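# Unplug the charger from the power strip and set it down

## Task

Pull the charger out of the power strip and set it on the table so it rests there on its own, with the strip still lying flat on the table; then open the gripper(s) and move the arms away from both objects.

## Robot and tools

Robot: two Kinova Gen3 seven-joint arms, named left_arm and right_arm, each ending in a Robotiq 2F-85 parallel gripper with a wrist camera. The names are labels, not image sides. left_arm's base sits at (+0.016, +0.400, 0) m and right_arm's at (-0.027, -0.393, 0) m, each turned slightly about z.

Frame: a single scene frame for everything. Origin on the table top midway between the arms, +z up, +x out over the table, +y toward left_arm. Positions are in metres, orientations are unit quaternions written w first (qw, qx, qy, qz). For each gripper, its +z runs along the fingers away from the wrist and its y axis is the line along which the pads close. The reported gripper point (end_effector_position) is midway between the pads when shut; closed fingertips stick out about 19 mm past it, open ones about 6 mm, and closing pushes the tips roughly 13 mm further out, so keep that clearance above the table. Printed hand positions can be a little off, more so at long reach.

The row: every motion call uses rows of 18 numbers, always covering both arms. Order: left x, y, z, qw, qx, qy, qz, left gripper position, left gripper speed, then the same nine for the right arm. The seven pose numbers are an absolute target pose in the scene frame, not an offset. Gripper position runs -1 to +1: +1 is fully open (85 mm), 0 about 41 mm, about -0.8 pads touching, -1 means squeeze until blocked. Gripper speed also runs -1 to +1 (about 20, 85 and 150 mm/s at -1, 0, +1). Grip force is fixed by the arm, roughly 190-235 N per pad. To leave an arm untouched, resend its whole last reported pose and its previous two gripper numbers; a 0 there is a real command. To hold an orientation steady, repeat the same quaternion rather than copying the drifted one from a result.

execute_actions(actions): a list of up to 15 actions; each action is a list of up to 15 rows, one row per 1/30 s step, the final row held to fill 15 steps (0.5 s). Each step the commanded pose is clipped to within 70 mm and 16 degrees of the measured one, so a far target may need several actions. A target more than 0.6 m from the gripper's current spot along any of its axes refuses that action for both arms; a malformed first action refuses the whole call. An empty list just returns the state and images.

move(target, speed, blocking): target is one 18-number row; each gripper follows a straight line to its pose, all finishing together, in 0.5 to 10 s. speed is path top speed in m/s, 0.002 to 0.5 (default 0.25), with turning up to twice that in rad/s. Gripper numbers take effect at the start. Paths ignore obstacles and the other arm; faster moves and targets deeper past contact hit and press harder. blocking=false returns after 0.5 s while motion continues; then use wait or stop before sending more rows or moves. The extra "move:" line reports the ending (done, off_target, moving, held, fault) and limits (paced = pose clipped; held = a check blocked steps, after which the arm may lunge fast), plus each gripper's distance from its pose.

wait(seconds): 0 to 10; lets time pass with arms holding their last command, returning early if a running move ends. stop(): brakes a running move (needs room); fingers keep going. zoom_image(camera, region): camera is cam_left_wrist or cam_right_wrist (both 896x504); region [x0, y0, x1, y1] in pixels from the top-left, at most 504x504. read_manual(section="licences") only gives licence text. finished_scene(scene): ends the current scene by number, irreversibly; call it only once the charger lies on the table unplugged, the strip is flat, and the grippers have released and backed off.

Results: a state line per arm (gripper position and quaternion), "Hand target" lines (the pose the controller is now heading for), position_measured_pct (about 50 - 50 x finger position; 0 open; stopping below ~90 short of the request means something is held; ~90 or more means pads met on nothing or something very thin), and possible "pose unreachable", MOTOR HOT or fault lines.

Gripping: to grasp, send -1 and keep sending it. For a gentle grip, open, then close to just under the object width. To release, send a position wider than the object. Fingers re-close by themselves if the object slips.

Cautions: don't knock anything off the table or topple the strip. Keep the arms from colliding or pressing each other. Contact torque at a joint's load limit (48.6 N m for the big joints, 30.6 N m for the wrist joints) freezes that arm for 10 s. Holding loads heats motors; at 75 °C the arm sinks. Avoid drops, slams and shoving hard; pull the plug out gently, perhaps steadying the strip with the other arm. Random brief tugs on held parts or pushes on loose objects may occur. Wrist joint ranges: shoulder ±2.250, elbow ±2.580, wrist pitch ±2.100 rad; the rolls are nearly unlimited. Elbows stop just short of straight.

Each tool is called after "Emit:" by a JSON object that holds its "api" and its "payload".

## Session

Emit:
{"api": "execute_actions", "payload": {"actions": []}}

Scene clock: 0.00 s.
left_arm: end_effector_position=(+0.5921, +0.6069, +0.2531) position_measured_pct=0.0 end_effector_quat_wxyz=(+0.341, -0.570, +0.743, -0.082) | right_arm: end_effector_position=(+0.2284, +0.0650, +0.2213) position_measured_pct=0.0 end_effector_quat_wxyz=(-0.130, +0.929, -0.268, +0.221)
Joint positions: left_arm=[-0.013  0.389 -0.233  1.825  0.281  0.227  2.25 ] | right_arm=[-1.461  0.427 -0.151  1.742  0.714  0.886  2.308]
Joint velocities: left_arm=[-0.001 -0.    -0.    -0.001 -0.     0.    -0.   ] | right_arm=[ 0.    -0.001 -0.    -0.001 -0.    -0.001 -0.001]
Motor temperatures (°C, as the motors report them): left_arm=[38 33 33 34 36 42 40] | right_arm=[33 34 30 34 37 37 47]
Hand target (left_arm): +0.592, +0.607, +0.253; +0.341, -0.570, +0.743, -0.082
Hand target (right_arm): +0.228, +0.065, +0.221; -0.130, +0.929, -0.268, +0.221

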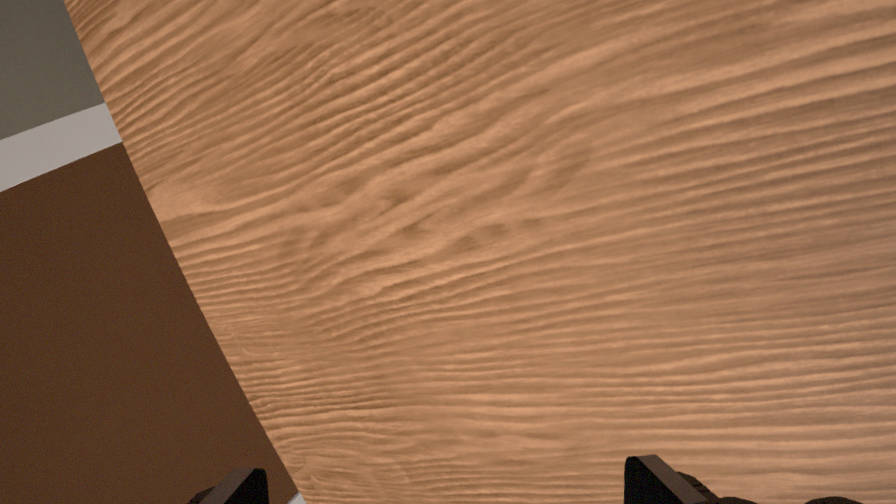

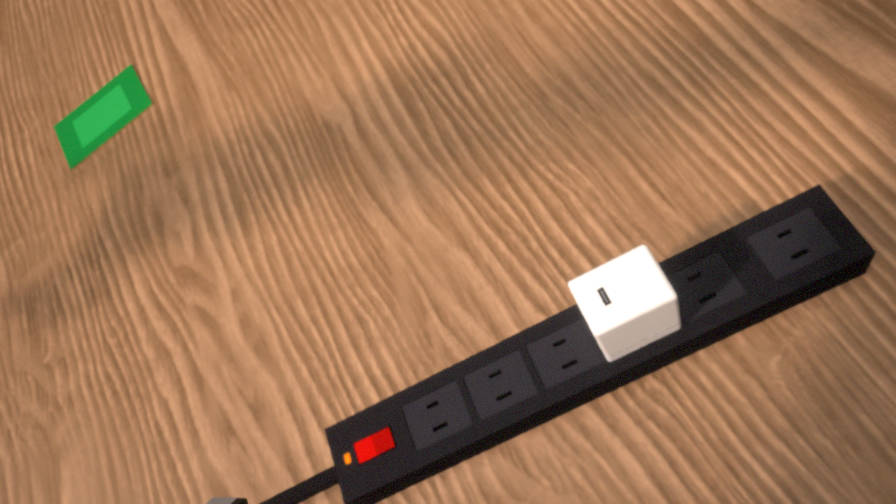

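Emit:
{"api": "move", "payload": {"target": [0.32,0.17,0.2,0,-0.656,0.755,0,1,1,0.30,-0.02,0.2,0,0.656,-0.755,0,1,1], "speed": 0.4}}

Scene clock: 2.30 s.
left_arm: end_effector_position=(+0.3197, +0.1696, +0.1995) position_measured_pct=0.0 end_effector_quat_wxyz=(-0.001, -0.656, +0.755, -0.000) | right_arm: end_effector_position=(+0.2995, -0.0202, +0.1999) position_measured_pct=0.0 end_effector_quat_wxyz=(+0.001, +0.656, -0.755, -0.000)
Joint positions: left_arm=[ 0.988  0.303 -0.285  1.87   0.104  0.983  3.476] | right_arm=[-1.047  0.53  -0.067  1.49   0.037  1.124  2.068]
Joint velocities: left_arm=[ 0.004  0.005  0.006 -0.002 -0.001  0.001  0.002] | right_arm=[ 0.005  0.003  0.004 -0.001 -0.003  0.     0.001]
Motor temperatures (°C, as the motors report them): left_arm=[38 34 33 34 36 42 40] | right_arm=[33 34 30 34 37 37 47]
Hand target (left_arm): +0.320, +0.169, +0.199; -0.001, -0.656, +0.755, +0.000
Hand target (right_arm): +0.300, -0.020, +0.200; -0.001, -0.656, +0.755, +0.000
Off the commanded pose (left_arm): 0.001 m, 0 deg.
Off the commanded pose (right_arm): 0.001 m, 0 deg.
move: done

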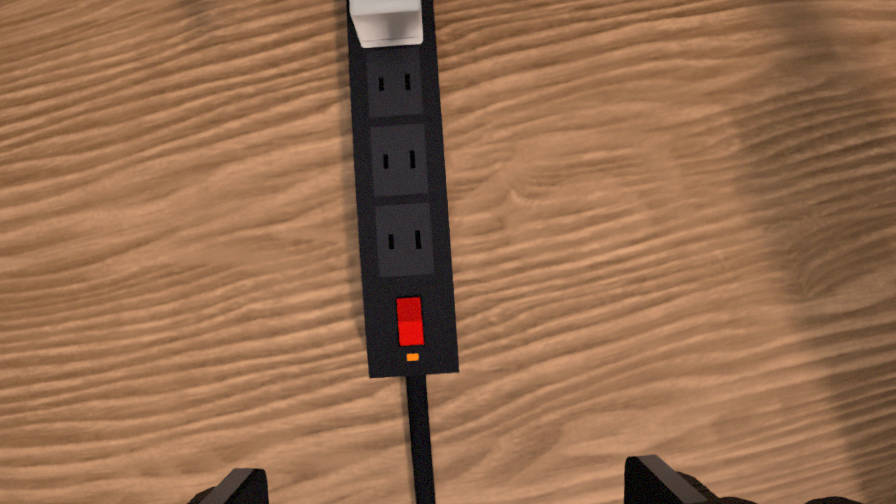

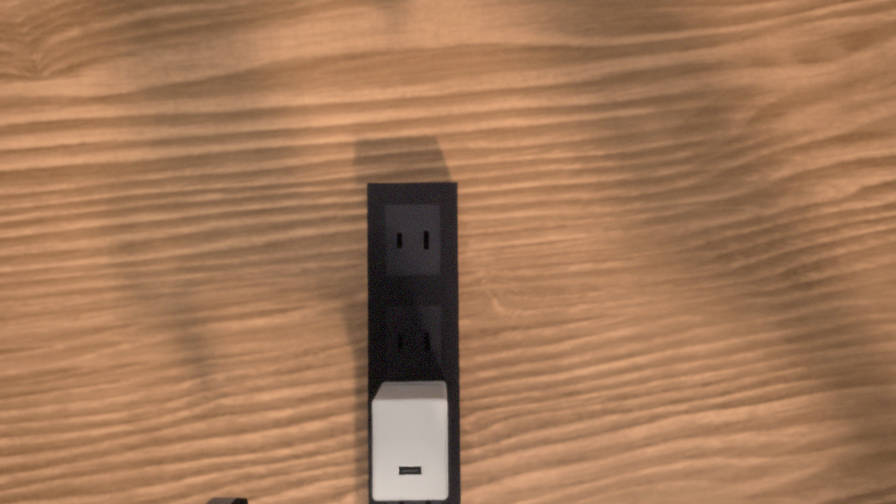

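Emit:
{"api": "move", "payload": {"target": [0.333,0.15,0.09,0,-0.656,0.755,0,1,1,0.315,0.0,0.12,0,0.656,-0.755,0,1,1]}}

Scene clock: 3.37 s.
left_arm: end_effector_position=(+0.3331, +0.1498, +0.0902) position_measured_pct=0.0 end_effector_quat_wxyz=(-0.000, -0.656, +0.755, -0.000) | right_arm: end_effector_position=(+0.3147, -0.0002, +0.1201) position_measured_pct=0.0 end_effector_quat_wxyz=(-0.000, +0.656, -0.755, -0.000)
Joint positions: left_arm=[ 0.962  0.532 -0.241  1.951  0.194  0.68   3.42 ] | right_arm=[-1.052  0.677 -0.064  1.508  0.049  0.958  2.059]
Joint velocities: left_arm=[-0.     0.006 -0.001 -0.002 -0.001  0.001 -0.001] | right_arm=[-0.     0.002 -0.     0.001  0.     0.    -0.   ]
Motor temperatures (°C, as the motors report them): left_arm=[38 34 33 34 36 42 40] | right_arm=[33 34 30 34 37 37 47]
Hand target (left_arm): +0.333, +0.150, +0.090; -0.000, -0.656, +0.755, -0.000
Hand target (right_arm): +0.315, -0.000, +0.120; -0.000, -0.656, +0.755, +0.000
Off the commanded pose (left_arm): 0.000 m, 0 deg.
Off the commanded pose (right_arm): 0.000 m, 0 deg.
move: done

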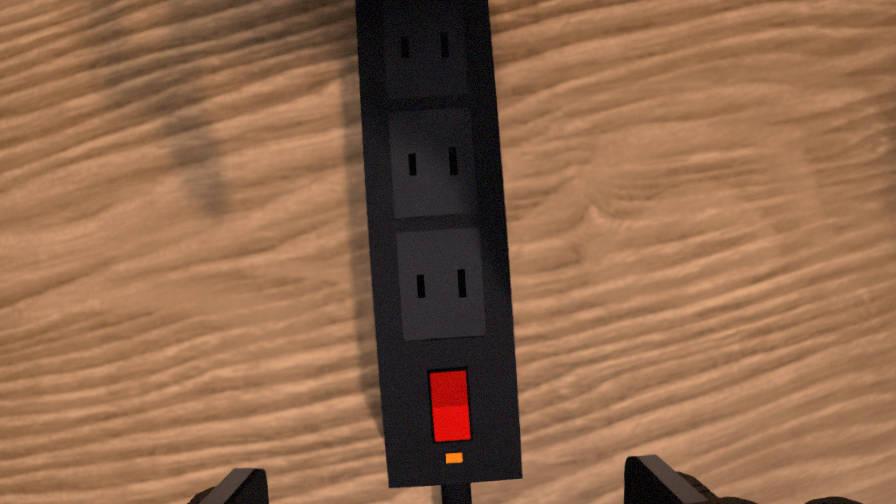

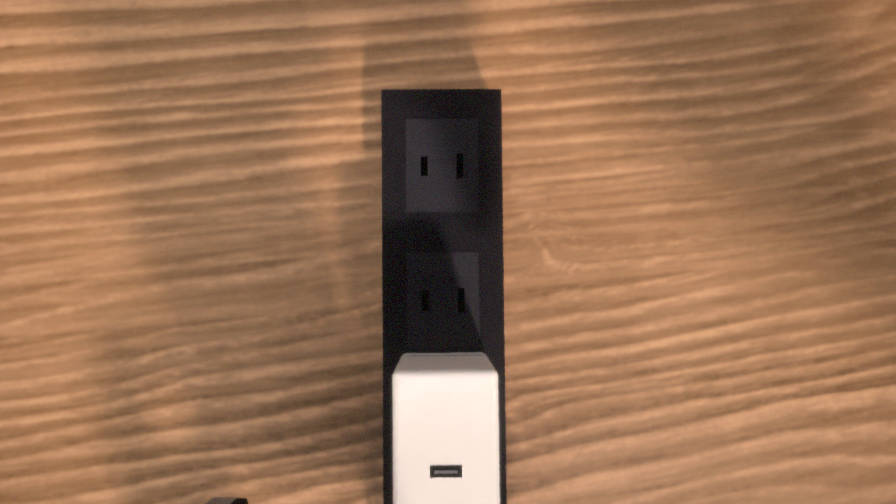

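Emit:
{"api": "move", "payload": {"target": [0.329,0.128,0.023,0,-0.656,0.755,0,1,1,0.313,-0.012,0.056,0,0.656,-0.755,0,1,1], "speed": 0.12}}

Emit:
{"api": "move", "payload": {"target": [0.329,0.128,0.023,0,-0.656,0.755,0,-1,0,0.313,-0.012,0.056,0,0.656,-0.755,0,0.2,0]}}

Scene clock: 4.53 s.
left_arm: end_effector_position=(+0.3291, +0.1277, +0.0234) position_measured_pct=0.0 end_effector_quat_wxyz=(-0.000, -0.656, +0.755, -0.000) | right_arm: end_effector_position=(+0.3128, -0.0121, +0.0563) position_measured_pct=0.0 end_effector_quat_wxyz=(-0.000, +0.656, -0.755, -0.000)
Joint positions: left_arm=[ 0.973  0.688 -0.193  1.961  0.251  0.514  3.422] | right_arm=[-1.042  0.756 -0.061  1.604  0.059  0.783  2.062]
Joint velocities: left_arm=[-0.     0.009 -0.001 -0.001 -0.     0.001  0.   ] | right_arm=[ 0.     0.004  0.     0.001 -0.    -0.001  0.001]
Motor temperatures (°C, as the motors report them): left_arm=[38 34 33 34 36 42 40] | right_arm=[33 34 30 34 37 37 47]
Hand target (left_arm): +0.329, +0.128, +0.023; -0.000, -0.656, +0.755, -0.000
Hand target (right_arm): +0.313, -0.012, +0.056; -0.000, -0.656, +0.755, +0.000
Off the commanded pose (left_arm): 0.000 m, 0 deg.
Off the commanded pose (right_arm): 0.000 m, 0 deg.
move: done

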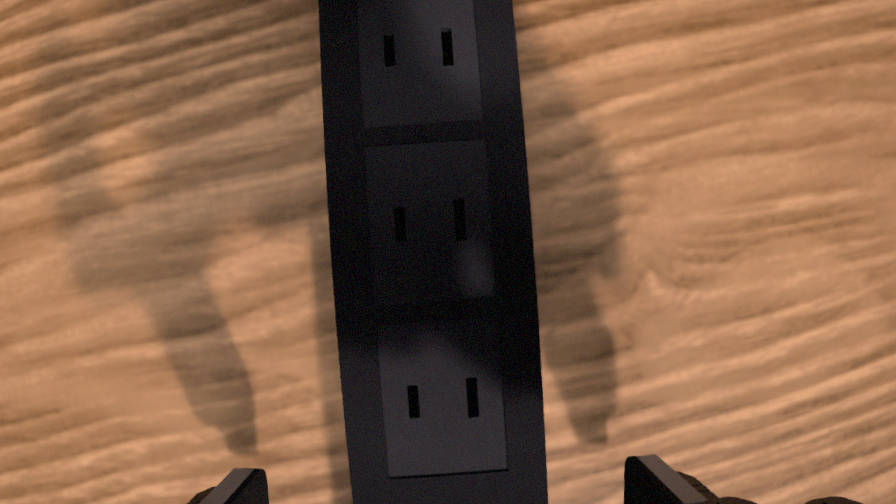

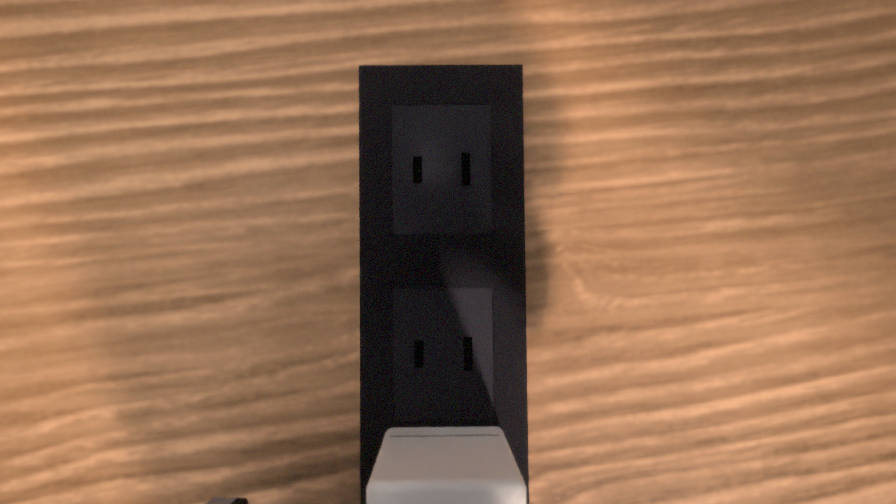

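Scene clock: 5.40 s.
left_arm: end_effector_position=(+0.3292, +0.1278, +0.0237) position_measured_pct=50.4 end_effector_quat_wxyz=(+0.000, -0.656, +0.755, -0.001) | right_arm: end_effector_position=(+0.3130, -0.0120, +0.0560) position_measured_pct=40.1 end_effector_quat_wxyz=(-0.000, +0.656, -0.755, -0.000)
Joint positions: left_arm=[ 0.973  0.687 -0.193  1.961  0.251  0.515  3.422] | right_arm=[-1.042  0.757 -0.061  1.603  0.059  0.783  2.061]
Joint velocities: left_arm=[ 0.001  0.001  0.    -0.    -0.001 -0.    -0.   ] | right_arm=[ 0.     0.001 -0.001  0.001 -0.    -0.001 -0.001]
Motor temperatures (°C, as the motors report them): left_arm=[38 34 33 34 36 42 40] | right_arm=[33 34 30 34 37 37 47]
Hand target (left_arm): +0.329, +0.128, +0.023; +0.000, -0.656, +0.755, +0.000
Hand target (right_arm): +0.313, -0.012, +0.056; -0.000, -0.656, +0.755, -0.000
Off the commanded pose (left_arm): 0.001 m, 0 deg.
Off the commanded pose (right_arm): 0.000 m, 0 deg.
move: done

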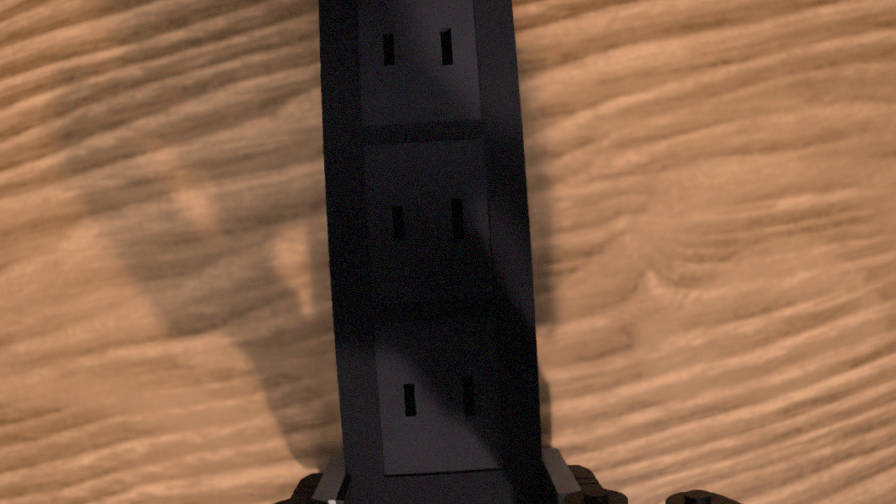

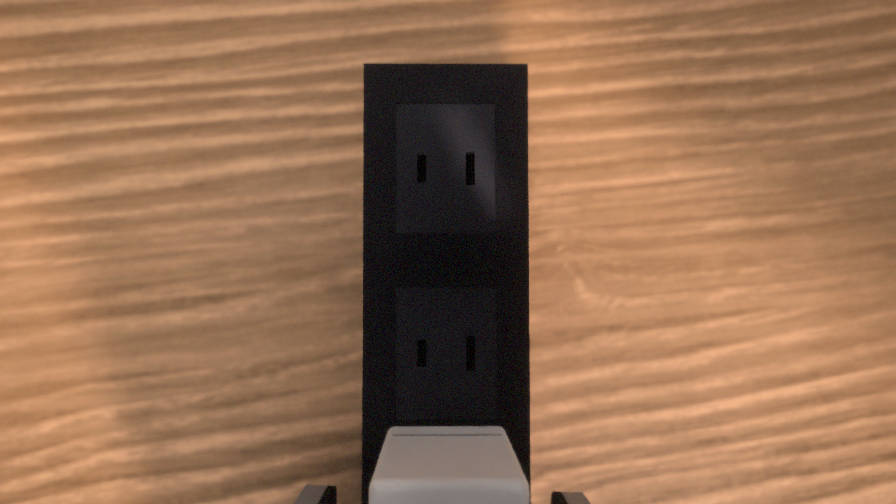

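Emit:
{"api": "move", "payload": {"target": [0.329,0.128,0.023,0,-0.656,0.755,0,-1,0,0.312,-0.011,0.056,0,0.656,-0.755,0,-1,0]}}

Emit:
{"api": "move", "payload": {"target": [0.329,0.128,0.023,0,-0.656,0.755,0,-1,0,0.312,-0.011,0.09,0,0.656,-0.755,0,-1,0], "speed": 0.03}}

Scene clock: 6.17 s.
left_arm: end_effector_position=(+0.3293, +0.1279, +0.0237) position_measured_pct=50.4 end_effector_quat_wxyz=(+0.000, -0.656, +0.755, -0.001) | right_arm: end_effector_position=(+0.3123, -0.0114, +0.0564) position_measured_pct=62.3 end_effector_quat_wxyz=(-0.000, +0.656, -0.755, +0.000)
Joint positions: left_arm=[ 0.973  0.687 -0.193  1.961  0.251  0.515  3.422] | right_arm=[-1.044  0.757 -0.06   1.603  0.06   0.784  2.059]
Joint velocities: left_arm=[ 0.001 -0.     0.001  0.001  0.    -0.    -0.001] | right_arm=[ 0.     0.    -0.001 -0.     0.001 -0.    -0.001]
Motor temperatures (°C, as the motors report them): left_arm=[38 34 33 34 36 42 40] | right_arm=[33 34 30 34 37 37 47]
Hand target (left_arm): +0.329, +0.128, +0.023; +0.000, -0.656, +0.755, +0.000
Hand target (right_arm): +0.312, -0.011, +0.056; +0.000, -0.656, +0.755, -0.000
Off the commanded pose (left_arm): 0.001 m, 0 deg.
Off the commanded pose (right_arm): 0.001 m, 0 deg.
move: done

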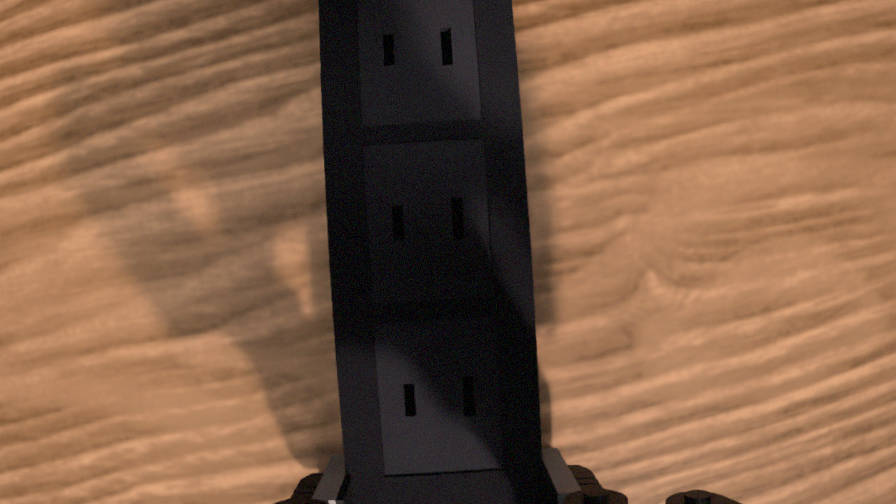

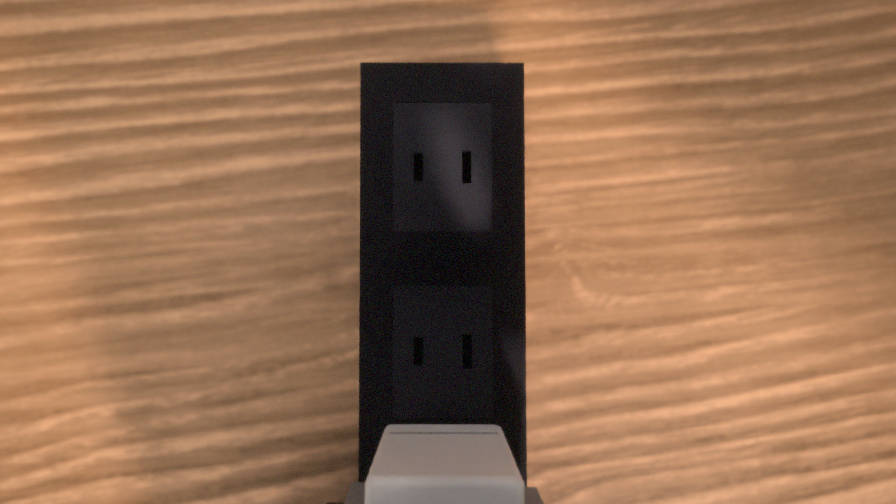

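Scene clock: 7.53 s.
left_arm: end_effector_position=(+0.3293, +0.1275, +0.0237) position_measured_pct=50.4 end_effector_quat_wxyz=(-0.000, -0.656, +0.755, -0.001) | right_arm: end_effector_position=(+0.3121, -0.0110, +0.0899) position_measured_pct=62.3 end_effector_quat_wxyz=(+0.000, +0.656, -0.755, +0.000)
Joint positions: left_arm=[ 0.974  0.688 -0.195  1.961  0.253  0.515  3.42 ] | right_arm=[-1.043  0.703 -0.064  1.576  0.055  0.864  2.062]
Joint velocities: left_arm=[ 0.     0.    -0.    -0.     0.002  0.001 -0.001] | right_arm=[ 0.     0.     0.     0.001  0.     0.    -0.001]
Motor temperatures (°C, as the motors report them): left_arm=[38 34 33 34 36 42 40] | right_arm=[33 34 30 34 37 37 47]
Hand target (left_arm): +0.329, +0.128, +0.023; +0.000, -0.656, +0.755, +0.000
Hand target (right_arm): +0.312, -0.011, +0.090; +0.000, -0.656, +0.755, -0.000
Off the commanded pose (left_arm): 0.001 m, 0 deg.
Off the commanded pose (right_arm): 0.000 m, 0 deg.
move: done

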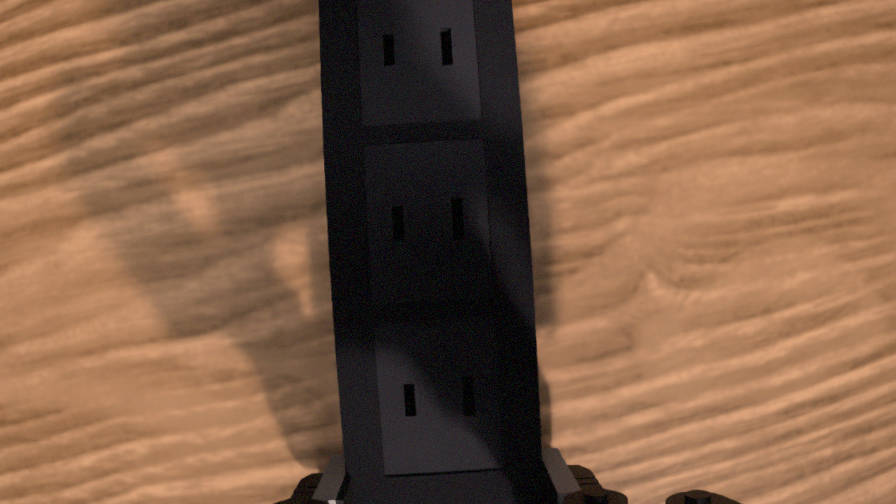

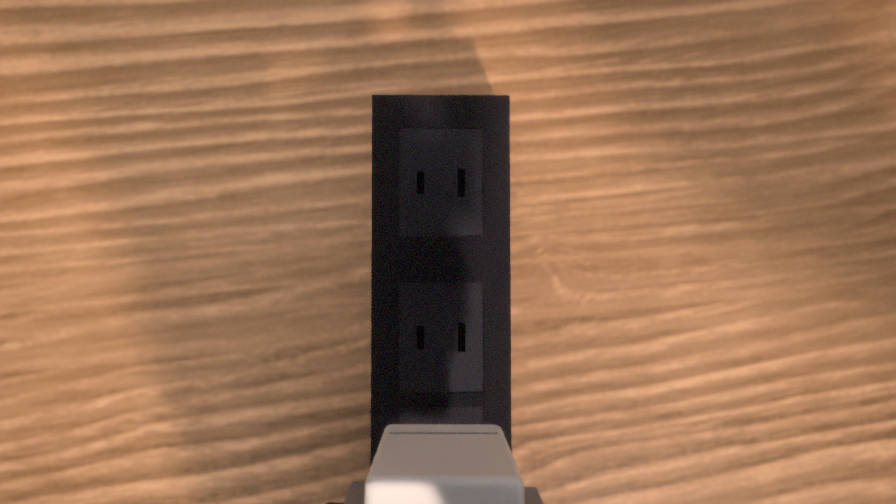

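Emit:
{"api": "move", "payload": {"target": [0.329,0.128,0.023,0,-0.656,0.755,0,1,1,0.33,-0.04,0.14,0,0.656,-0.755,0,-1,0]}}

Emit:
{"api": "move", "payload": {"target": [0.329,0.2,0.15,0,-0.656,0.755,0,1,1,0.55,-0.3,0.07,0,0.819,0,0.574,-1,0], "speed": 0.4}}

Scene clock: 8.53 s.
left_arm: end_effector_position=(+0.3290, +0.1280, +0.0230) position_measured_pct=0.0 end_effector_quat_wxyz=(+0.000, -0.656, +0.755, -0.000) | right_arm: end_effector_position=(+0.3299, -0.0397, +0.1397) position_measured_pct=62.3 end_effector_quat_wxyz=(+0.000, +0.656, -0.755, -0.000)
Joint positions: left_arm=[ 0.974  0.689 -0.195  1.961  0.253  0.514  3.42 ] | right_arm=[-0.977  0.615 -0.066  1.556  0.046  0.973  2.133]
Joint velocities: left_arm=[ 0.     0.     0.001 -0.     0.     0.002  0.   ] | right_arm=[ 0.003 -0.005  0.002 -0.002 -0.001 -0.001  0.001]
Motor temperatures (°C, as the motors report them): left_arm=[38 34 33 34 36 42 40] | right_arm=[33 34 30 34 37 37 47]
Hand target (left_arm): +0.329, +0.128, +0.023; +0.000, -0.656, +0.755, -0.000
Hand target (right_arm): +0.330, -0.040, +0.140; -0.000, -0.656, +0.755, +0.000
Off the commanded pose (left_arm): 0.000 m, 0 deg.
Off the commanded pose (right_arm): 0.000 m, 0 deg.
move: done

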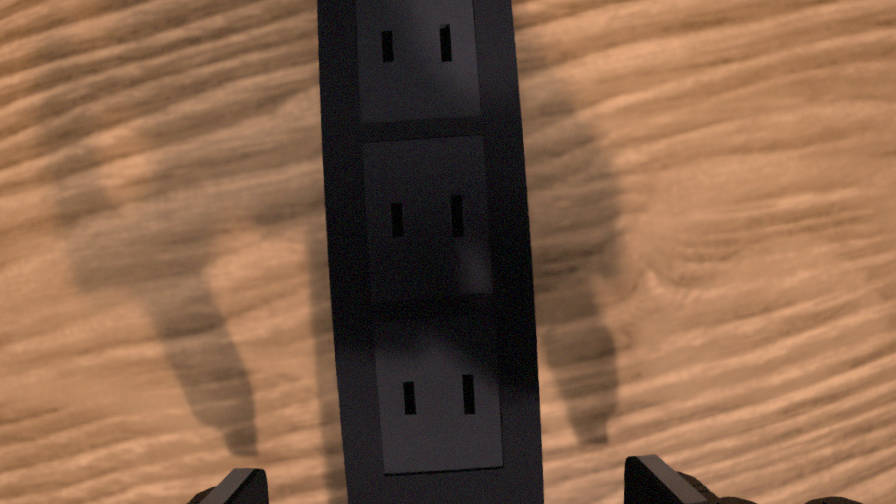

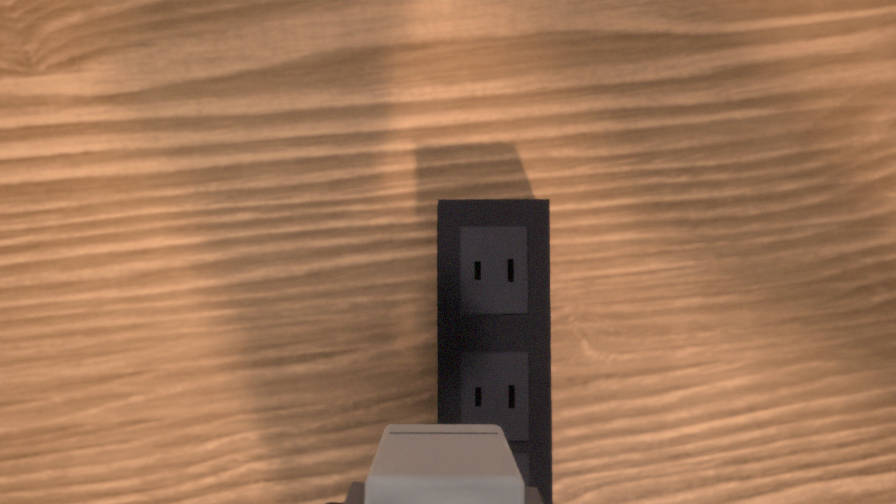

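Scene clock: 12.03 s.
left_arm: end_effector_position=(+0.3291, +0.2002, +0.1500) position_measured_pct=0.0 end_effector_quat_wxyz=(+0.000, -0.656, +0.755, +0.000) | right_arm: end_effector_position=(+0.5492, -0.2985, +0.0699) position_measured_pct=62.3 end_effector_quat_wxyz=(-0.002, +0.820, -0.001, +0.572)
Joint positions: left_arm=[ 0.904  0.364 -0.286  1.981  0.137  0.815  3.36 ] | right_arm=[-0.93   1.171  0.441  2.308  2.803  1.313  1.053]
Joint velocities: left_arm=[-0. -0. -0. -0. -0.  0. -0.] | right_arm=[ 0.002  0.004  0.     0.001  0.    -0.    -0.001]
Motor temperatures (°C, as the motors report them): left_arm=[38 34 33 34 36 42 40] | right_arm=[33 34 30 34 37 37 47]
Hand target (left_arm): +0.329, +0.200, +0.150; +0.000, -0.656, +0.755, +0.000
Hand target (right_arm): +0.549, -0.299, +0.070; -0.001, +0.820, -0.001, +0.572
Off the commanded pose (left_arm): 0.000 m, 0 deg.
Off the commanded pose (right_arm): 0.002 m, 0 deg.
move: done; limits=paced

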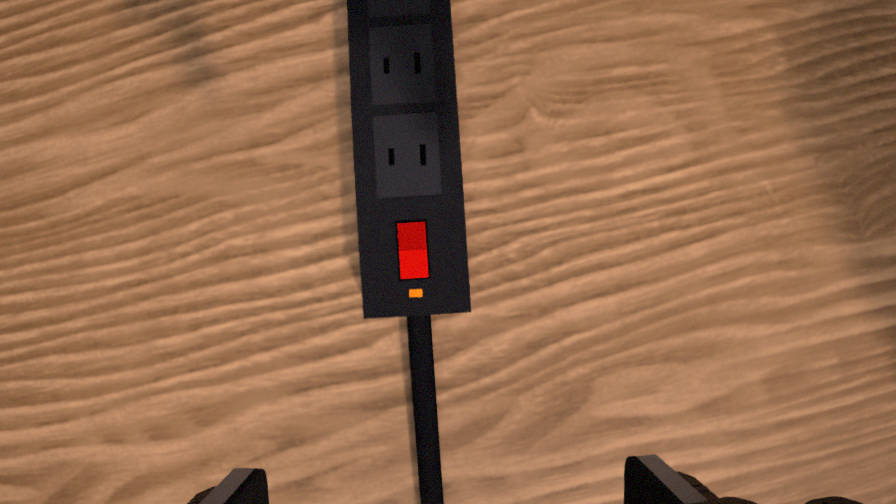

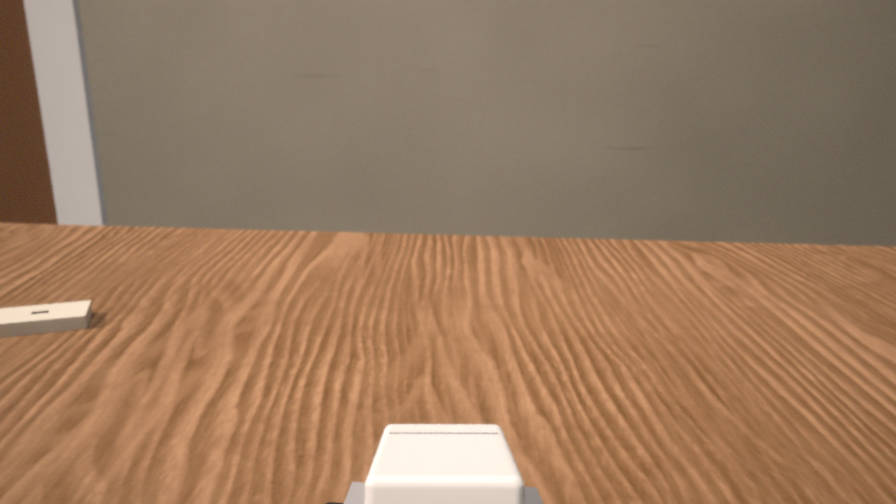

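Emit:
{"api": "move", "payload": {"target": [0.329,0.2,0.15,0,-0.656,0.755,0,1,1,0.55,-0.3,0.029,0,0.819,0,0.574,-1,0], "speed": 0.05}}

Scene clock: 13.17 s.
left_arm: end_effector_position=(+0.3290, +0.2000, +0.1500) position_measured_pct=0.0 end_effector_quat_wxyz=(+0.000, -0.656, +0.755, -0.000) | right_arm: end_effector_position=(+0.5501, -0.2999, +0.0294) position_measured_pct=62.3 end_effector_quat_wxyz=(-0.000, +0.819, -0.000, +0.574)
Joint positions: left_arm=[ 0.904  0.364 -0.285  1.98   0.138  0.816  3.36 ] | right_arm=[-0.917  1.292  0.407  2.254  2.756  1.373  1.032]
Joint velocities: left_arm=[ 0.001 -0.     0.002 -0.001 -0.002  0.001  0.   ] | right_arm=[ 0.002  0.009 -0.002 -0.003 -0.001  0.001  0.   ]
Motor temperatures (°C, as the motors report them): left_arm=[38 34 33 34 36 42 40] | right_arm=[33 34 30 34 37 37 47]
Hand target (left_arm): +0.329, +0.200, +0.150; +0.000, -0.656, +0.755, +0.000
Hand target (right_arm): +0.550, -0.300, +0.029; -0.000, +0.819, -0.000, +0.574
Off the commanded pose (left_arm): 0.000 m, 0 deg.
Off the commanded pose (right_arm): 0.000 m, 0 deg.
move: done

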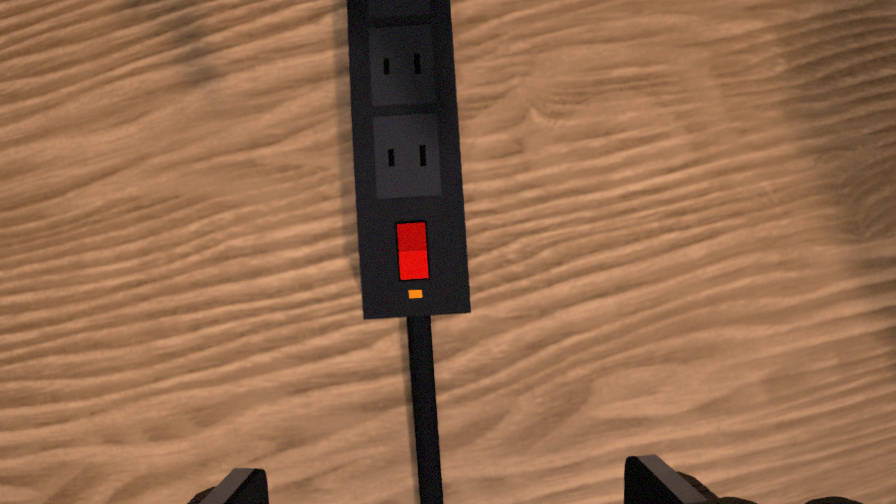

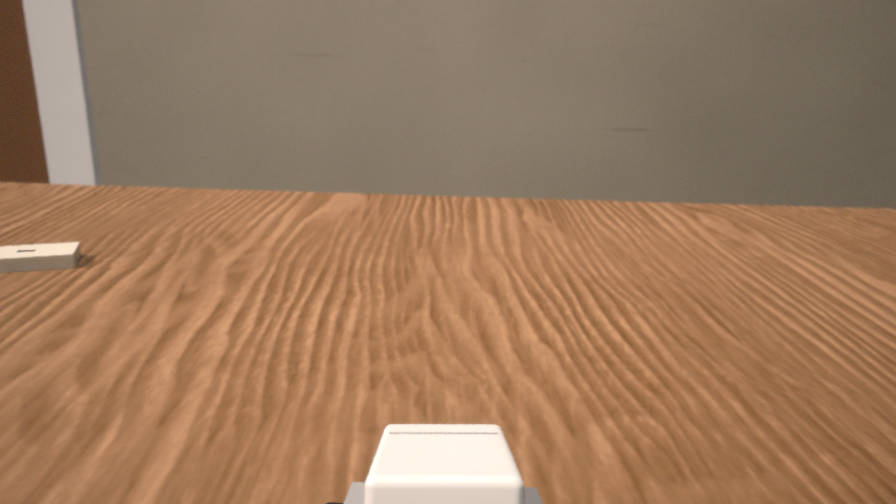

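No clear contact yet; slightly lower.

Emit:
{"api": "move", "payload": {"target": [0.329,0.2,0.15,0,-0.656,0.755,0,1,1,0.55,-0.3,0.025,0,0.819,0,0.574,-1,0], "speed": 0.02}}

Emit:
{"api": "move", "payload": {"target": [0.329,0.2,0.15,0,-0.656,0.755,0,1,1,0.55,-0.3,0.026,0,0.819,0,0.574,0.3,-0.5]}}

Emit:
{"api": "move", "payload": {"target": [0.329,0.2,0.15,0,-0.656,0.755,0,1,1,0.46,-0.3,0.13,0,0.866,0,0.5,1,0]}}

Scene clock: 14.00 s.
left_arm: end_effector_position=(+0.3290, +0.2000, +0.1500) position_measured_pct=0.0 end_effector_quat_wxyz=(+0.000, -0.656, +0.755, -0.000) | right_arm: end_effector_position=(+0.5501, -0.3000, +0.0252) position_measured_pct=62.3 end_effector_quat_wxyz=(-0.000, +0.819, -0.000, +0.574)
Joint positions: left_arm=[ 0.904  0.364 -0.285  1.98   0.138  0.816  3.36 ] | right_arm=[-0.916  1.303  0.404  2.248  2.751  1.377  1.03 ]
Joint velocities: left_arm=[ 0.003 -0.     0.    -0.    -0.001  0.    -0.001] | right_arm=[ 0.     0.    -0.     0.    -0.    -0.    -0.001]
Motor temperatures (°C, as the motors report them): left_arm=[38 34 33 34 36 42 40] | right_arm=[33 34 30 34 37 37 47]
Hand target (left_arm): +0.329, +0.200, +0.150; +0.000, -0.656, +0.755, +0.000
Hand target (right_arm): +0.550, -0.300, +0.025; +0.000, +0.819, -0.000, +0.574
Off the commanded pose (left_arm): 0.000 m, 0 deg.
Off the commanded pose (right_arm): 0.000 m, 0 deg.
move: done

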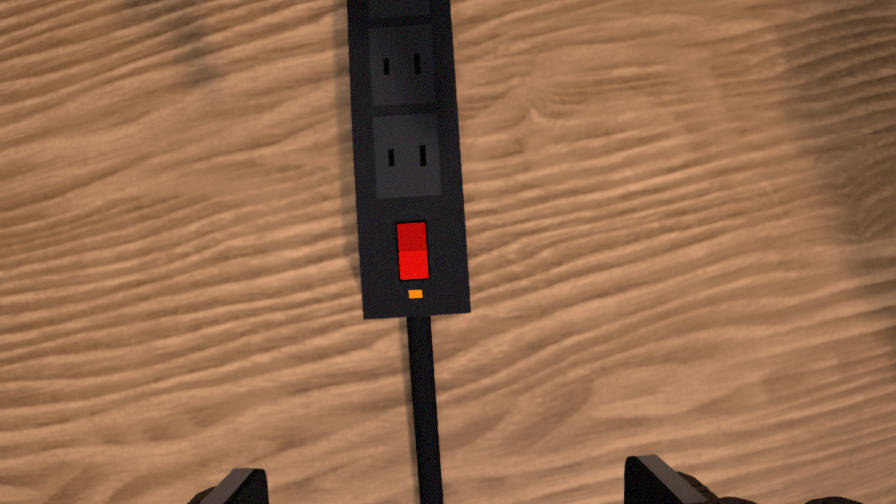

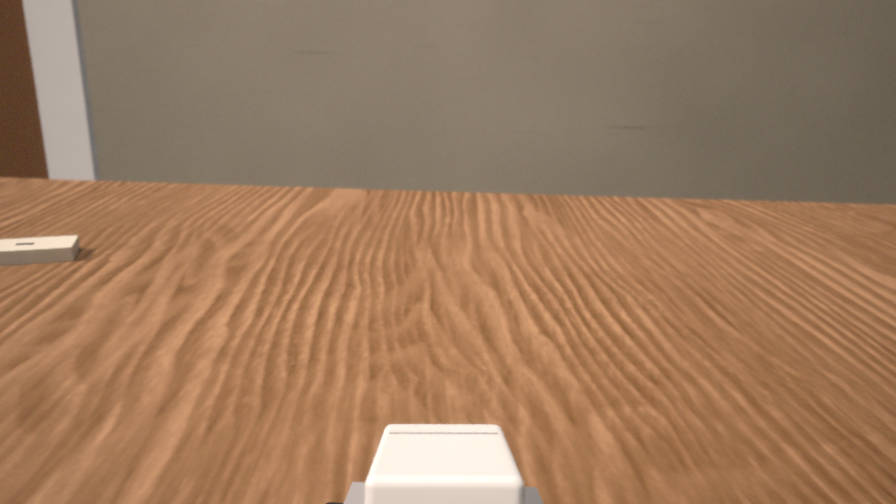

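Scene clock: 14.83 s.
left_arm: end_effector_position=(+0.3290, +0.2000, +0.1500) position_measured_pct=0.0 end_effector_quat_wxyz=(+0.000, -0.656, +0.755, -0.000) | right_arm: end_effector_position=(+0.5500, -0.3000, +0.0260) position_measured_pct=34.9 end_effector_quat_wxyz=(+0.000, +0.819, +0.000, +0.574)
Joint positions: left_arm=[ 0.904  0.364 -0.285  1.98   0.138  0.816  3.36 ] | right_arm=[-0.916  1.301  0.404  2.25   2.752  1.376  1.031]
Joint velocities: left_arm=[-0.001  0.    -0.001 -0.001  0.     0.001  0.   ] | right_arm=[-0.     0.001 -0.001 -0.002  0.     0.    -0.001]
Motor temperatures (°C, as the motors report them): left_arm=[38 34 33 34 36 42 40] | right_arm=[33 35 30 34 37 37 47]
Hand target (left_arm): +0.329, +0.200, +0.150; +0.000, -0.656, +0.755, +0.000
Hand target (right_arm): +0.550, -0.300, +0.026; +0.000, +0.819, +0.000, +0.574
Off the commanded pose (left_arm): 0.000 m, 0 deg.
Off the commanded pose (right_arm): 0.000 m, 0 deg.
move: done

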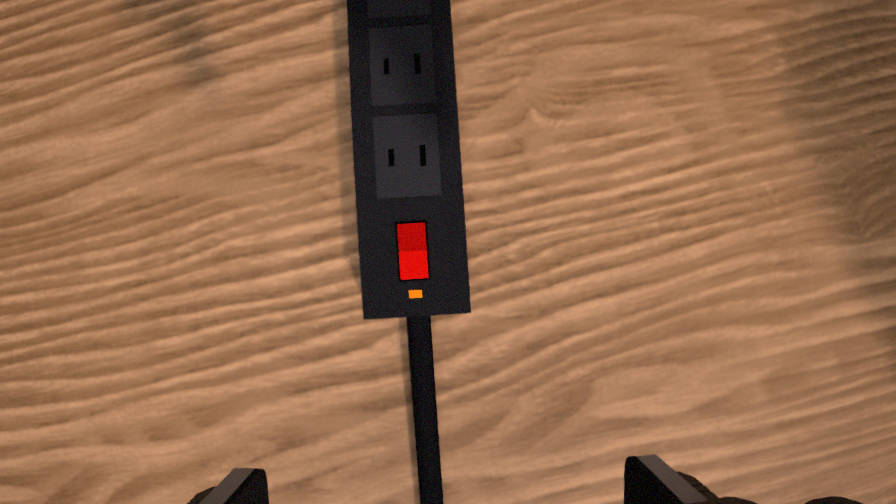

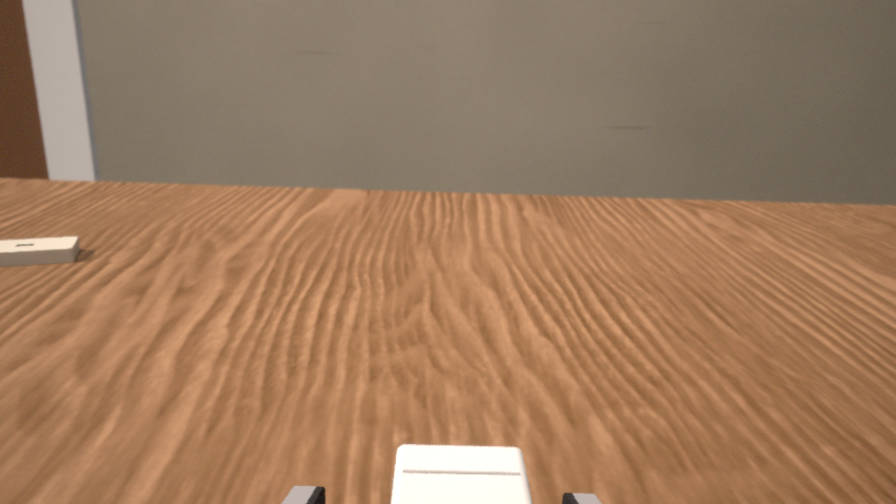

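Scene clock: 16.03 s.
left_arm: end_effector_position=(+0.3290, +0.2000, +0.1500) position_measured_pct=0.0 end_effector_quat_wxyz=(+0.000, -0.656, +0.755, -0.000) | right_arm: end_effector_position=(+0.4600, -0.3001, +0.1300) position_measured_pct=0.0 end_effector_quat_wxyz=(+0.000, +0.866, +0.000, +0.500)
Joint positions: left_arm=[ 0.904  0.364 -0.285  1.98   0.138  0.816  3.36 ] | right_arm=[-1.035  0.818  0.477  2.57   2.88   1.092  1.132]
Joint velocities: left_arm=[-0.001  0.    -0.001  0.001  0.002 -0.002 -0.   ] | right_arm=[-0.003 -0.005 -0.     0.001  0.    -0.001  0.001]
Motor temperatures (°C, as the motors report them): left_arm=[38 34 33 34 36 42 40] | right_arm=[33 35 30 34 37 37 47]
Hand target (left_arm): +0.329, +0.200, +0.150; +0.000, -0.656, +0.755, +0.000
Hand target (right_arm): +0.460, -0.300, +0.130; +0.000, +0.866, +0.000, +0.500
Off the commanded pose (left_arm): 0.000 m, 0 deg.
Off the commanded pose (right_arm): 0.000 m, 0 deg.
move: done

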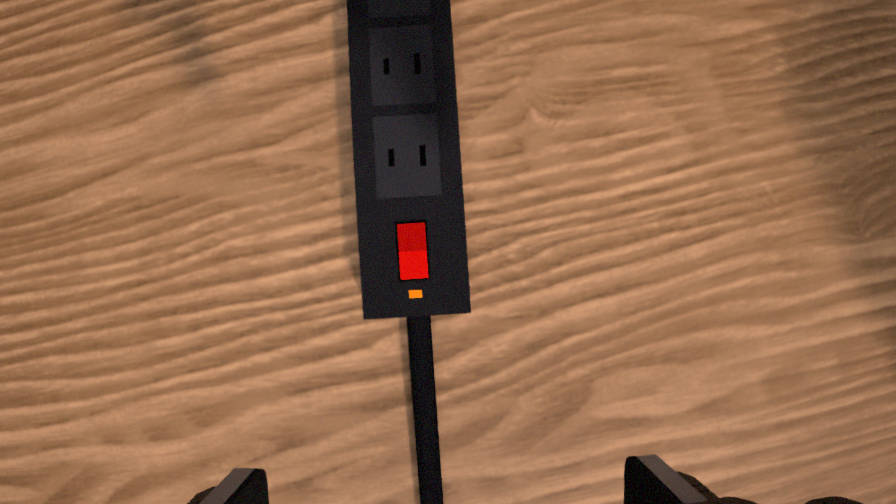

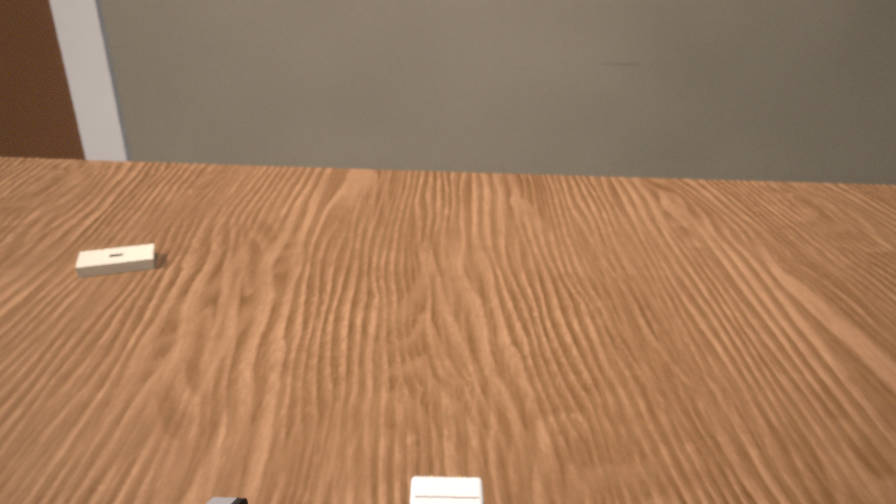

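Emit:
{"api": "finished_scene", "payload": {"scene": 1}}

The scene is finished: the task was done.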